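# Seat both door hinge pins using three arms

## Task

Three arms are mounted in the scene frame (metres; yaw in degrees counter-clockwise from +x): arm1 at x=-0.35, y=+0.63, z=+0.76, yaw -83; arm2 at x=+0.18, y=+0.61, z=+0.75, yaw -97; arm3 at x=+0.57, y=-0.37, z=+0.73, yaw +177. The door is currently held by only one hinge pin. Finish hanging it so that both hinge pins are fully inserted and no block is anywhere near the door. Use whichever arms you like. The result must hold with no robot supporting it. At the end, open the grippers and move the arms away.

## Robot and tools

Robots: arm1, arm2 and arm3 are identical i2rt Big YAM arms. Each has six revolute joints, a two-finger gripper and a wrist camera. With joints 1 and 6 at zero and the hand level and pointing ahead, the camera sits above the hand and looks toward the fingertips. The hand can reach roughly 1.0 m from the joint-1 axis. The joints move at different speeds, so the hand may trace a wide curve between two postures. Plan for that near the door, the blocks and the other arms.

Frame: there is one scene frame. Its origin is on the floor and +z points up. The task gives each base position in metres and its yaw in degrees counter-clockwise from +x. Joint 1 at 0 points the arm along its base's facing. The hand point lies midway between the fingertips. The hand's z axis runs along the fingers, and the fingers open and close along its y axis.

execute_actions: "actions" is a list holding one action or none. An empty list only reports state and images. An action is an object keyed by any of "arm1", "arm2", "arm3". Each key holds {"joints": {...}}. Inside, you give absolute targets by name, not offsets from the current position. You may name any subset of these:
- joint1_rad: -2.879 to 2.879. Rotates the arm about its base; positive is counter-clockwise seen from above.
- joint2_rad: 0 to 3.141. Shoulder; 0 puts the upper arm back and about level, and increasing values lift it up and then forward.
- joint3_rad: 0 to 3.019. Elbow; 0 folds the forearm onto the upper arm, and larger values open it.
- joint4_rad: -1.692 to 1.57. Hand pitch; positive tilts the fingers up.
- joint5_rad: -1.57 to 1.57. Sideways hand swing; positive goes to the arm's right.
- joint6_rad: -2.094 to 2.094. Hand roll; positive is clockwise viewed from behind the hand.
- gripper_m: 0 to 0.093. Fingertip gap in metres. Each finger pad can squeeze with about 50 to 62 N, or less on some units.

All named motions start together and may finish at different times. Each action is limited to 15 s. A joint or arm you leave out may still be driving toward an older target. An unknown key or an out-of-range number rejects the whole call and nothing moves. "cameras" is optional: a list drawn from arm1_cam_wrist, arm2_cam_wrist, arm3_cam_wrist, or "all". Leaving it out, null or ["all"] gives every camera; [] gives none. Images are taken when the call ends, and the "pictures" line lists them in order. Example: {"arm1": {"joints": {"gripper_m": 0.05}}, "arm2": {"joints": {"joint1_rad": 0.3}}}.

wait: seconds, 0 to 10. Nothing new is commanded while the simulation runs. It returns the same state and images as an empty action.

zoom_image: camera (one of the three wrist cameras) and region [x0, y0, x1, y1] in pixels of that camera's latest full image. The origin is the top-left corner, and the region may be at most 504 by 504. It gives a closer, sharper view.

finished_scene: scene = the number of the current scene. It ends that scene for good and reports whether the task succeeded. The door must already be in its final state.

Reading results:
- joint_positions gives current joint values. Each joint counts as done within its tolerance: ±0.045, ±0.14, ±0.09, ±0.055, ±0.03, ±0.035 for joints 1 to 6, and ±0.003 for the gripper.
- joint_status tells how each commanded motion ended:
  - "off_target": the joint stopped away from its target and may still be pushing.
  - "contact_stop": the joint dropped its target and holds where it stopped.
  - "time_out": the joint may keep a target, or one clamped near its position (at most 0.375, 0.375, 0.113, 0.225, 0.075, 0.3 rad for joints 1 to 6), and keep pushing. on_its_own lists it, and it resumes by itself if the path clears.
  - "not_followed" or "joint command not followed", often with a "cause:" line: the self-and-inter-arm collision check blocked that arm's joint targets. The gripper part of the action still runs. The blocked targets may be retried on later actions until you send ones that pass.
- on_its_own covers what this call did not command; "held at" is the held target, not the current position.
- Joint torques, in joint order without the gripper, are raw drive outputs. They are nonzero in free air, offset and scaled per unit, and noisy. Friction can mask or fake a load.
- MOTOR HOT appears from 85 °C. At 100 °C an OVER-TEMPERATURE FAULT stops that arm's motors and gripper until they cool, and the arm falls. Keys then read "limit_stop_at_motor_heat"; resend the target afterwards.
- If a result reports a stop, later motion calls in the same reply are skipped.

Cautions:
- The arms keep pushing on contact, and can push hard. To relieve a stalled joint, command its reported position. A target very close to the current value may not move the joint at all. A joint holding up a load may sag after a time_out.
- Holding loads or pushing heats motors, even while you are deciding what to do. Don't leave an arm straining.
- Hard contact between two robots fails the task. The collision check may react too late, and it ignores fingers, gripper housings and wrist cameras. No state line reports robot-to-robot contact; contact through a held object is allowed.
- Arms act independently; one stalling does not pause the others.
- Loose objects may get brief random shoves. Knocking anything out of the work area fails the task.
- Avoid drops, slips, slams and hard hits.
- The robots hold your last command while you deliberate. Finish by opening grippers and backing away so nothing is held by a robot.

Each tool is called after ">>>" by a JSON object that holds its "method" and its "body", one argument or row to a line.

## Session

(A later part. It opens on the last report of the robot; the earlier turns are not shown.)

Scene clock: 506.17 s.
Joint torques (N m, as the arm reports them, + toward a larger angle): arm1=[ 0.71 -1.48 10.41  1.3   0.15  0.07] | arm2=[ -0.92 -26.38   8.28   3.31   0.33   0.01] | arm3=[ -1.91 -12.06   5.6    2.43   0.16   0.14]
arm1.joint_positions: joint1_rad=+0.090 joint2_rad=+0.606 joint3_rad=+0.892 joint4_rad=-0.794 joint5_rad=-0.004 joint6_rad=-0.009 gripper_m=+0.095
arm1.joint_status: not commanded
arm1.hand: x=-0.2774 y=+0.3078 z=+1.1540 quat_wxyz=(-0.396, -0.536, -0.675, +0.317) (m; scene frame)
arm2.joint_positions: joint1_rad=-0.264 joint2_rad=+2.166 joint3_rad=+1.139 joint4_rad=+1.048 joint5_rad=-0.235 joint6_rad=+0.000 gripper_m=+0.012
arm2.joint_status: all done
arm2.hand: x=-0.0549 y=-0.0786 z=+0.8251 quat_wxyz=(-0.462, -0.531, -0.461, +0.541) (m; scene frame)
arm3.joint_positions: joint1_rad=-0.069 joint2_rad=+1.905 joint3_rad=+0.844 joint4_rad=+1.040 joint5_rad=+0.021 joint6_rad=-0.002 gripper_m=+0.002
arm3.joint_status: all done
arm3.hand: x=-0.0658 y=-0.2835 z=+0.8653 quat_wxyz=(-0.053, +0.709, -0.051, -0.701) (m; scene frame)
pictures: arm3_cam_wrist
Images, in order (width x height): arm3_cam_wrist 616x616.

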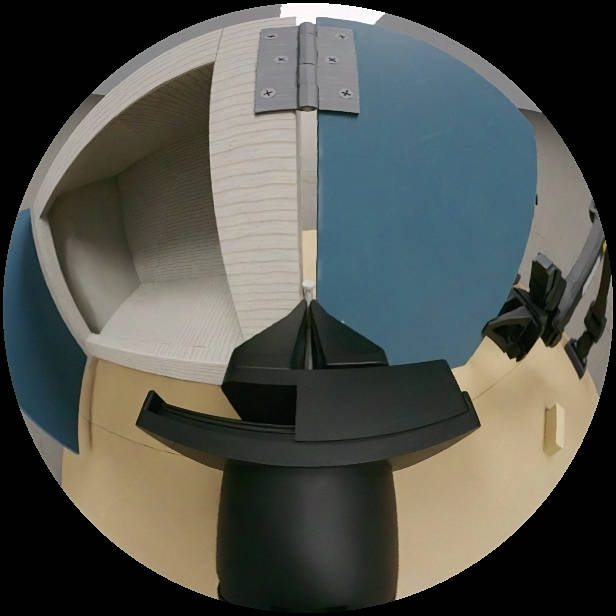

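>>> {"method": "execute_actions", "body": {
  "actions": [
    {"arm3":{"joints":{"joint2_rad":1.905,"joint3_rad":0.85,"joint4_rad":1.045,"gripper_m":0.022}}}
  ],
  "cameras": []
}}

>>> {"method": "execute_actions", "body": {
  "actions": [
    {"arm3":{"joints":{"joint2_rad":1.81,"joint4_rad":0.945}}}
  ],
  "cameras": ["arm3_cam_wrist"]
}}

>>> {"method": "zoom_image", "body": {
  "camera": "arm3_cam_wrist",
  "region": [268, 270, 348, 380]
}}

Scene clock: 517.70 s.
Joint torques (N m, as the arm reports them, + toward a larger angle): arm1=[ 0.71 -1.6  10.36  1.33  0.15  0.06] | arm2=[ -0.76 -26.33   8.28   3.29   0.35   0.02] | arm3=[ -1.09 -13.97   7.26   2.22  -0.28   0.13]
arm1.joint_positions: joint1_rad=+0.090 joint2_rad=+0.606 joint3_rad=+0.892 joint4_rad=-0.794 joint5_rad=-0.004 joint6_rad=-0.009 gripper_m=+0.095
arm1.joint_status: not commanded
arm1.hand: x=-0.2774 y=+0.3078 z=+1.1540 quat_wxyz=(-0.396, -0.536, -0.675, +0.317) (m; scene frame)
arm2.joint_positions: joint1_rad=-0.264 joint2_rad=+2.166 joint3_rad=+1.139 joint4_rad=+1.048 joint5_rad=-0.235 joint6_rad=+0.001 gripper_m=+0.012
arm2.joint_status: not commanded
arm2.hand: x=-0.0549 y=-0.0786 z=+0.8251 quat_wxyz=(-0.462, -0.531, -0.460, +0.541) (m; scene frame)
arm3.joint_positions: joint1_rad=-0.078 joint2_rad=+1.905 joint3_rad=+0.843 joint4_rad=+1.040 joint5_rad=+0.030 joint6_rad=-0.002 gripper_m=+0.022
arm3.joint_status: all done
arm3.hand: x=-0.0644 y=-0.2761 z=+0.8651 quat_wxyz=(-0.059, +0.709, -0.058, -0.701) (m; scene frame)
pictures: none
No camera images: the call's "cameras" was empty. Leave "cameras" out to get every camera's image.

Scene clock: 518.63 s.
Joint torques (N m, as the arm reports them, + toward a larger angle): arm1=[ 0.58 -1.43 10.4   1.31  0.14  0.06] | arm2=[ -0.85 -26.75   8.2    3.28   0.33  -0.01] | arm3=[ -1.07 -12.98   8.03   1.61   0.02   0.12]
arm1.joint_positions: joint1_rad=+0.090 joint2_rad=+0.606 joint3_rad=+0.892 joint4_rad=-0.794 joint5_rad=-0.004 joint6_rad=-0.009 gripper_m=+0.095
arm1.joint_status: not commanded
arm1.hand: x=-0.2774 y=+0.3078 z=+1.1540 quat_wxyz=(-0.396, -0.536, -0.675, +0.317) (m; scene frame)
arm2.joint_positions: joint1_rad=-0.264 joint2_rad=+2.166 joint3_rad=+1.139 joint4_rad=+1.048 joint5_rad=-0.235 joint6_rad=+0.001 gripper_m=+0.012
arm2.joint_status: not commanded
arm2.hand: x=-0.0549 y=-0.0786 z=+0.8251 quat_wxyz=(-0.462, -0.531, -0.460, +0.541) (m; scene frame)
arm3.joint_positions: joint1_rad=-0.078 joint2_rad=+1.801 joint3_rad=+0.843 joint4_rad=+0.957 joint5_rad=+0.023 joint6_rad=-0.002 gripper_m=+0.022
arm3.joint_status: all done
arm3.hand: x=-0.0620 y=-0.2776 z=+0.9088 quat_wxyz=(-0.057, +0.702, -0.055, -0.708) (m; scene frame)
pictures: arm3_cam_wrist
Images, in order (width x height): arm3_cam_wrist 616x616.

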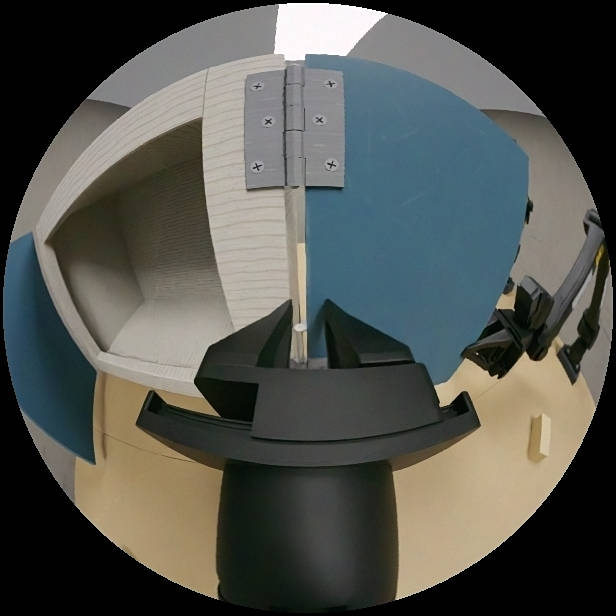

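Region (268, 270, 348, 380) of arm3_cam_wrist's 616x616 image, scaled by 4.582, with more detail than that image has; it fills the left 367 columns of this view, and the rest is white.

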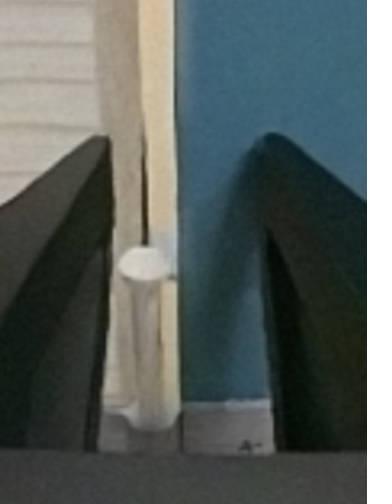

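>>> {"method": "execute_actions", "body": {
  "actions": [
    {"arm3":{"joints":{"joint5_rad":-0.016,"gripper_m":0.0,"joint2_rad":1.83}}}
  ],
  "cameras": []
}}

>>> {"method": "execute_actions", "body": {
  "actions": [
    {"arm3":{"joints":{"joint2_rad":1.89,"joint4_rad":1.0}}}
  ],
  "cameras": ["arm3_cam_wrist","arm2_cam_wrist"]
}}

>>> {"method": "zoom_image", "body": {
  "camera": "arm2_cam_wrist",
  "region": [250, 150, 330, 270]
}}

Scene clock: 531.10 s.
Joint torques (N m, as the arm reports them, + toward a larger angle): arm1=[ 0.61 -1.41 10.39  1.31  0.14  0.06] | arm2=[ -1.01 -26.4    8.27   3.17   0.32  -0.01] | arm3=[ -1.23 -12.07   7.94   1.58   0.01   0.13]
arm1.joint_positions: joint1_rad=+0.090 joint2_rad=+0.606 joint3_rad=+0.892 joint4_rad=-0.794 joint5_rad=-0.004 joint6_rad=-0.009 gripper_m=+0.095
arm1.joint_status: not commanded
arm1.hand: x=-0.2774 y=+0.3078 z=+1.1540 quat_wxyz=(-0.396, -0.536, -0.675, +0.317) (m; scene frame)
arm2.joint_positions: joint1_rad=-0.264 joint2_rad=+2.166 joint3_rad=+1.139 joint4_rad=+1.048 joint5_rad=-0.235 joint6_rad=+0.001 gripper_m=+0.012
arm2.joint_status: not commanded
arm2.hand: x=-0.0549 y=-0.0786 z=+0.8251 quat_wxyz=(-0.462, -0.531, -0.460, +0.541) (m; scene frame)
arm3.joint_positions: joint1_rad=-0.078 joint2_rad=+1.810 joint3_rad=+0.843 joint4_rad=+0.957 joint5_rad=-0.014 joint6_rad=-0.002 gripper_m=+0.001
arm3.joint_status: all done
arm3.hand: x=-0.0633 y=-0.2839 z=+0.9032 quat_wxyz=(-0.044, +0.706, -0.042, -0.706) (m; scene frame)
pictures: none
No camera images: the call's "cameras" was empty. Leave "cameras" out to get every camera's image.

Scene clock: 531.80 s.
Joint torques (N m, as the arm reports them, + toward a larger angle): arm1=[ 0.6  -1.42 10.42  1.29  0.15  0.07] | arm2=[ -0.97 -26.1    8.18   3.17   0.32  -0.01] | arm3=[ -1.21 -12.43   7.5    2.53   0.05   0.13]
arm1.joint_positions: joint1_rad=+0.090 joint2_rad=+0.606 joint3_rad=+0.892 joint4_rad=-0.794 joint5_rad=-0.004 joint6_rad=-0.009 gripper_m=+0.095
arm1.joint_status: not commanded
arm1.hand: x=-0.2774 y=+0.3078 z=+1.1540 quat_wxyz=(-0.396, -0.536, -0.675, +0.317) (m; scene frame)
arm2.joint_positions: joint1_rad=-0.264 joint2_rad=+2.166 joint3_rad=+1.139 joint4_rad=+1.048 joint5_rad=-0.235 joint6_rad=+0.001 gripper_m=+0.012
arm2.joint_status: not commanded
arm2.hand: x=-0.0549 y=-0.0786 z=+0.8251 quat_wxyz=(-0.462, -0.531, -0.460, +0.541) (m; scene frame)
arm3.joint_positions: joint1_rad=-0.078 joint2_rad=+1.870 joint3_rad=+0.843 joint4_rad=+0.987 joint5_rad=-0.015 joint6_rad=-0.002 gripper_m=+0.001
arm3.joint_status: all done
arm3.hand: x=-0.0650 y=-0.2838 z=+0.8733 quat_wxyz=(-0.043, +0.717, -0.043, -0.695) (m; scene frame)
pictures: arm2_cam_wrist, arm3_cam_wrist
Images, in order (width x height): arm2_cam_wrist 616x616, arm3_cam_wrist 616x616.

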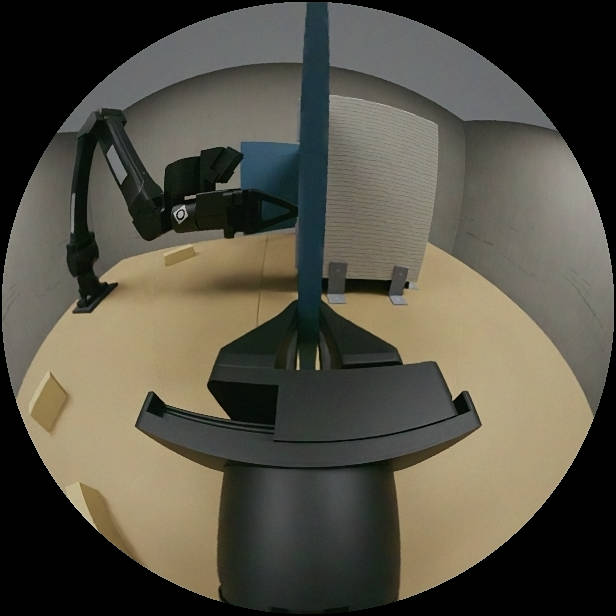

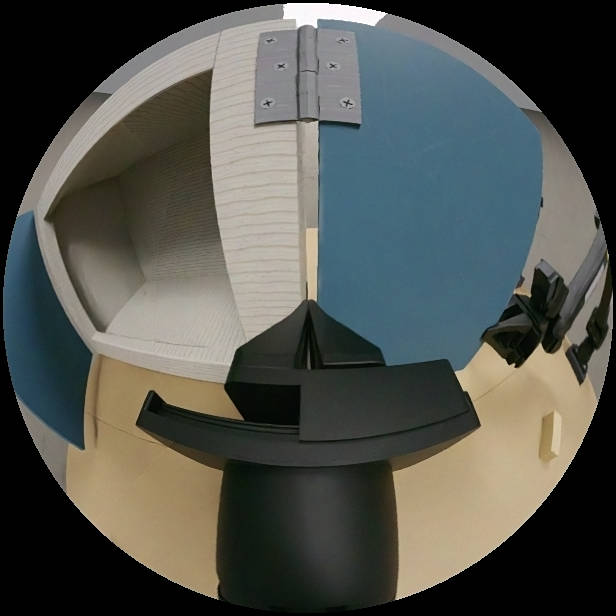

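Region (250, 150, 330, 270) of arm2_cam_wrist's 616x616 image, scaled by 4.200, with more detail than that image has.

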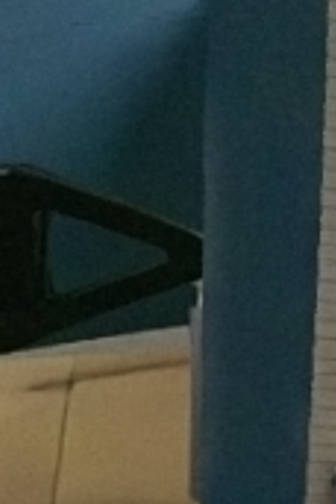

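Pushing it home.

>>> {"method": "execute_actions", "body": {
  "actions": [
    {"arm3":{"joints":{"joint2_rad":1.94,"joint3_rad":0.835,"joint4_rad":0.99}}}
  ],
  "cameras": ["arm2_cam_wrist"]
}}

>>> {"method": "zoom_image", "body": {
  "camera": "arm2_cam_wrist",
  "region": [270, 190, 320, 260]
}}

Scene clock: 546.10 s.
Joint torques (N m, as the arm reports them, + toward a larger angle): arm1=[ 0.67 -1.46 10.37  1.3   0.14  0.06] | arm2=[ -0.88 -26.33   8.18   3.22   0.33  -0.01] | arm3=[ -1.16 -10.27   6.08   1.69   0.07   0.14]
arm1.joint_positions: joint1_rad=+0.090 joint2_rad=+0.606 joint3_rad=+0.892 joint4_rad=-0.794 joint5_rad=-0.004 joint6_rad=-0.009 gripper_m=+0.095
arm1.joint_status: not commanded
arm1.hand: x=-0.2774 y=+0.3078 z=+1.1540 quat_wxyz=(-0.396, -0.536, -0.675, +0.317) (m; scene frame)
arm2.joint_positions: joint1_rad=-0.264 joint2_rad=+2.166 joint3_rad=+1.139 joint4_rad=+1.048 joint5_rad=-0.235 joint6_rad=+0.001 gripper_m=+0.012
arm2.joint_status: not commanded
arm2.hand: x=-0.0549 y=-0.0786 z=+0.8251 quat_wxyz=(-0.462, -0.531, -0.460, +0.541) (m; scene frame)
arm3.joint_positions: joint1_rad=-0.078 joint2_rad=+1.891 joint3_rad=+0.843 joint4_rad=+0.999 joint5_rad=-0.015 joint6_rad=-0.002 gripper_m=+0.001
arm3.joint_status: all done
arm3.hand: x=-0.0652 y=-0.2838 z=+0.8638 quat_wxyz=(-0.042, +0.719, -0.043, -0.692) (m; scene frame)
pictures: arm2_cam_wrist
Images, in order (width x height): arm2_cam_wrist 616x616.

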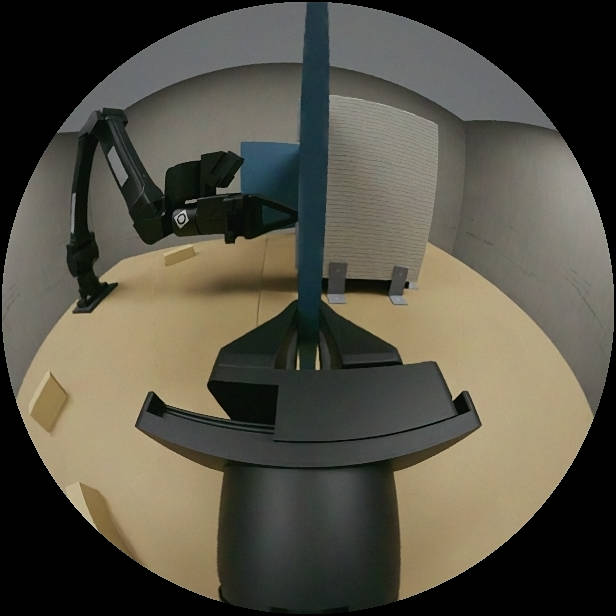

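Region (270, 190, 320, 260) of arm2_cam_wrist's 616x616 image, scaled by 7.200, with more detail than that image has; it fills the left 360 columns of this view, and the rest is white.

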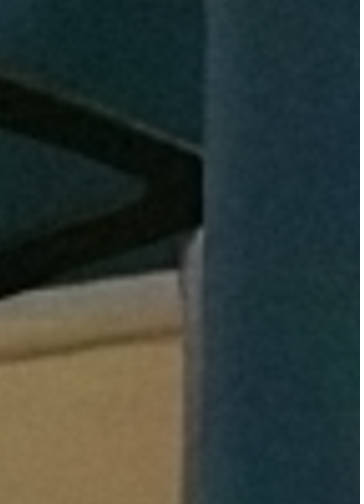

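>>> {"method": "execute_actions", "body": {
  "actions": [
    {"arm3":{"joints":{"joint2_rad":1.78,"joint3_rad":0.8}},"arm2":{"joints":{"joint2_rad":2.165,"gripper_m":0.06}}}
  ],
  "cameras": []
}}

>>> {"method": "execute_actions", "body": {
  "actions": [
    {"arm3":{"joints":{"joint2_rad":1.5,"joint3_rad":0.5,"joint4_rad":1.0,"gripper_m":0.09}},"arm2":{"joints":{"joint2_rad":1.85,"joint3_rad":0.75,"joint4_rad":1.1}}}
  ],
  "cameras": ["arm3_cam_wrist"]
}}

>>> {"method": "zoom_image", "body": {
  "camera": "arm3_cam_wrist",
  "region": [260, 100, 360, 350]
}}

Scene clock: 556.50 s.
Joint torques (N m, as the arm reports them, + toward a larger angle): arm1=[ 0.6  -1.54 10.38  1.24  0.14  0.06] | arm2=[ -1.   -23.1    8.19   3.21   0.2   -0.01] | arm3=[ -1.09 -12.05   7.79   1.77   0.06   0.12]
arm1.joint_positions: joint1_rad=+0.090 joint2_rad=+0.606 joint3_rad=+0.892 joint4_rad=-0.794 joint5_rad=-0.004 joint6_rad=-0.009 gripper_m=+0.095
arm1.joint_status: not commanded
arm1.hand: x=-0.2774 y=+0.3078 z=+1.1540 quat_wxyz=(-0.396, -0.536, -0.675, +0.317) (m; scene frame)
arm2.joint_positions: joint1_rad=-0.264 joint2_rad=+2.163 joint3_rad=+1.140 joint4_rad=+1.049 joint5_rad=-0.233 joint6_rad=+0.001 gripper_m=+0.060
arm2.joint_status: all done
arm2.hand: x=-0.0555 y=-0.0789 z=+0.8272 quat_wxyz=(-0.462, -0.531, -0.459, +0.542) (m; scene frame)
arm3.joint_positions: joint1_rad=-0.078 joint2_rad=+1.769 joint3_rad=+0.794 joint4_rad=+0.997 joint5_rad=-0.015 joint6_rad=-0.002 gripper_m=+0.001
arm3.joint_status: all done
arm3.hand: x=-0.0463 y=-0.2865 z=+0.9153 quat_wxyz=(-0.044, +0.694, -0.041, -0.717) (m; scene frame)
pictures: none
No camera images: the call's "cameras" was empty. Leave "cameras" out to get every camera's image.

Scene clock: 557.67 s.
Joint torques (N m, as the arm reports them, + toward a larger angle): arm1=[ 0.72 -1.45 10.39  1.33  0.14  0.06] | arm2=[ -0.6  -14.5    5.23   2.99   0.18   0.  ] | arm3=[-1.18 -8.09  7.1   2.11  0.06  0.14]
arm1.joint_positions: joint1_rad=+0.090 joint2_rad=+0.606 joint3_rad=+0.892 joint4_rad=-0.794 joint5_rad=-0.004 joint6_rad=-0.009 gripper_m=+0.095
arm1.joint_status: not commanded
arm1.hand: x=-0.2774 y=+0.3078 z=+1.1540 quat_wxyz=(-0.396, -0.536, -0.675, +0.317) (m; scene frame)
arm2.joint_positions: joint1_rad=-0.264 joint2_rad=+1.830 joint3_rad=+0.756 joint4_rad=+1.085 joint5_rad=-0.232 joint6_rad=+0.001 gripper_m=+0.060
arm2.joint_status: all done
arm2.hand: x=-0.0097 y=+0.0336 z=+0.8873 quat_wxyz=(-0.460, -0.535, -0.461, +0.538) (m; scene frame)
arm3.joint_positions: joint1_rad=-0.078 joint2_rad=+1.490 joint3_rad=+0.502 joint4_rad=+0.997 joint5_rad=-0.015 joint6_rad=-0.002 gripper_m=+0.090
arm3.joint_status: all done
arm3.hand: x=+0.0613 y=-0.3012 z=+0.9331 quat_wxyz=(-0.044, +0.699, -0.041, -0.712) (m; scene frame)
pictures: arm3_cam_wrist
Images, in order (width x height): arm3_cam_wrist 616x616.

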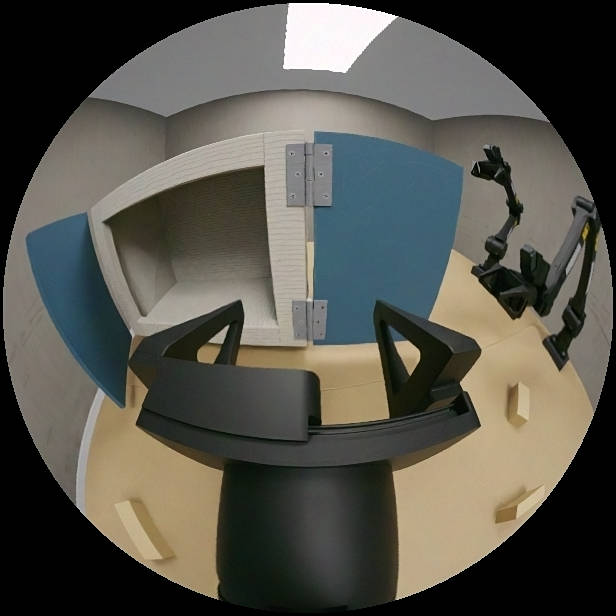

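Region (260, 100, 360, 350) of arm3_cam_wrist's 616x616 image, scaled by 2.016, with more detail than that image has; it fills the left 202 columns of this view, and the rest is white.

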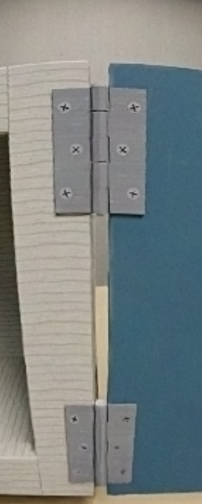

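>>> {"method": "execute_actions", "body": {
  "actions": [
    {"arm3":{"joints":{"joint2_rad":0.9,"joint3_rad":0.6,"joint4_rad":0.0}},"arm2":{"joints":{"joint2_rad":1.0,"joint3_rad":0.7,"joint4_rad":0.2}}}
  ],
  "cameras": ["arm3_cam_wrist"]
}}

>>> {"method": "zoom_image", "body": {
  "camera": "arm3_cam_wrist",
  "region": [260, 150, 360, 320]
}}

Scene clock: 564.33 s.
Joint torques (N m, as the arm reports them, + toward a larger angle): arm1=[ 0.65 -1.48 10.39  1.33  0.15  0.06] | arm2=[-0.77 -7.03  9.64  1.58  0.16 -0.02] | arm3=[-1.07 -4.12 13.47  1.59  0.06  0.14]
arm1.joint_positions: joint1_rad=+0.090 joint2_rad=+0.606 joint3_rad=+0.892 joint4_rad=-0.794 joint5_rad=-0.004 joint6_rad=-0.009 gripper_m=+0.095
arm1.joint_status: not commanded
arm1.hand: x=-0.2774 y=+0.3078 z=+1.1540 quat_wxyz=(-0.396, -0.536, -0.675, +0.317) (m; scene frame)
arm2.joint_positions: joint1_rad=-0.264 joint2_rad=+0.997 joint3_rad=+0.700 joint4_rad=+0.220 joint5_rad=-0.232 joint6_rad=+0.001 gripper_m=+0.060
arm2.joint_status: all done
arm2.hand: x=+0.0388 y=+0.1506 z=+1.0975 quat_wxyz=(-0.445, -0.563, -0.475, +0.510) (m; scene frame)
arm3.joint_positions: joint1_rad=-0.078 joint2_rad=+0.898 joint3_rad=+0.570 joint4_rad=+0.012 joint5_rad=-0.015 joint6_rad=-0.002 gripper_m=+0.090
arm3.joint_status: all done
arm3.hand: x=+0.1421 y=-0.3123 z=+1.0053 quat_wxyz=(-0.035, +0.805, -0.049, -0.590) (m; scene frame)
pictures: arm3_cam_wrist
Images, in order (width x height): arm3_cam_wrist 616x616.

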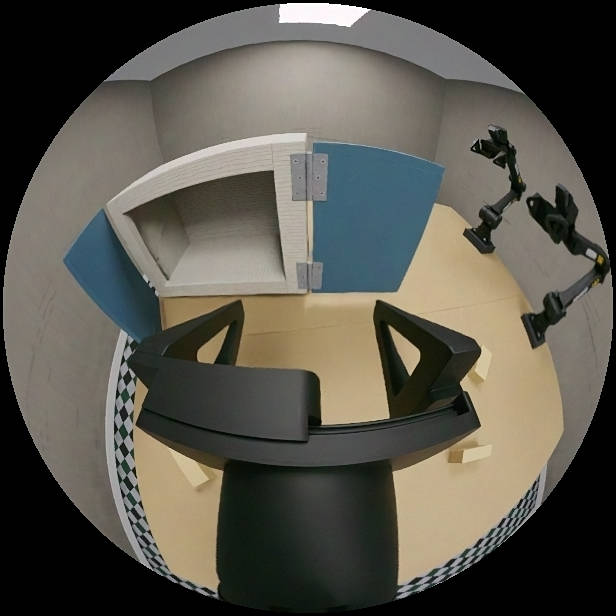

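Region (260, 150, 360, 320) of arm3_cam_wrist's 616x616 image, scaled by 2.965, with more detail than that image has; it fills the left 296 columns of this view, and the rest is white.

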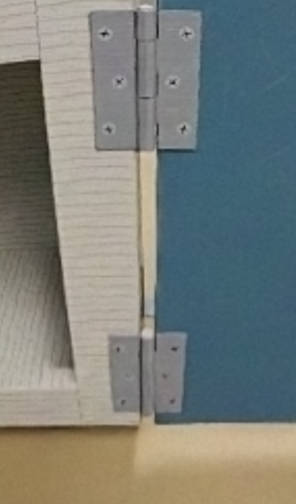

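>>> {"method": "finished_scene", "body": {
  "scene": 1
}}

The scene is finished: the task was done.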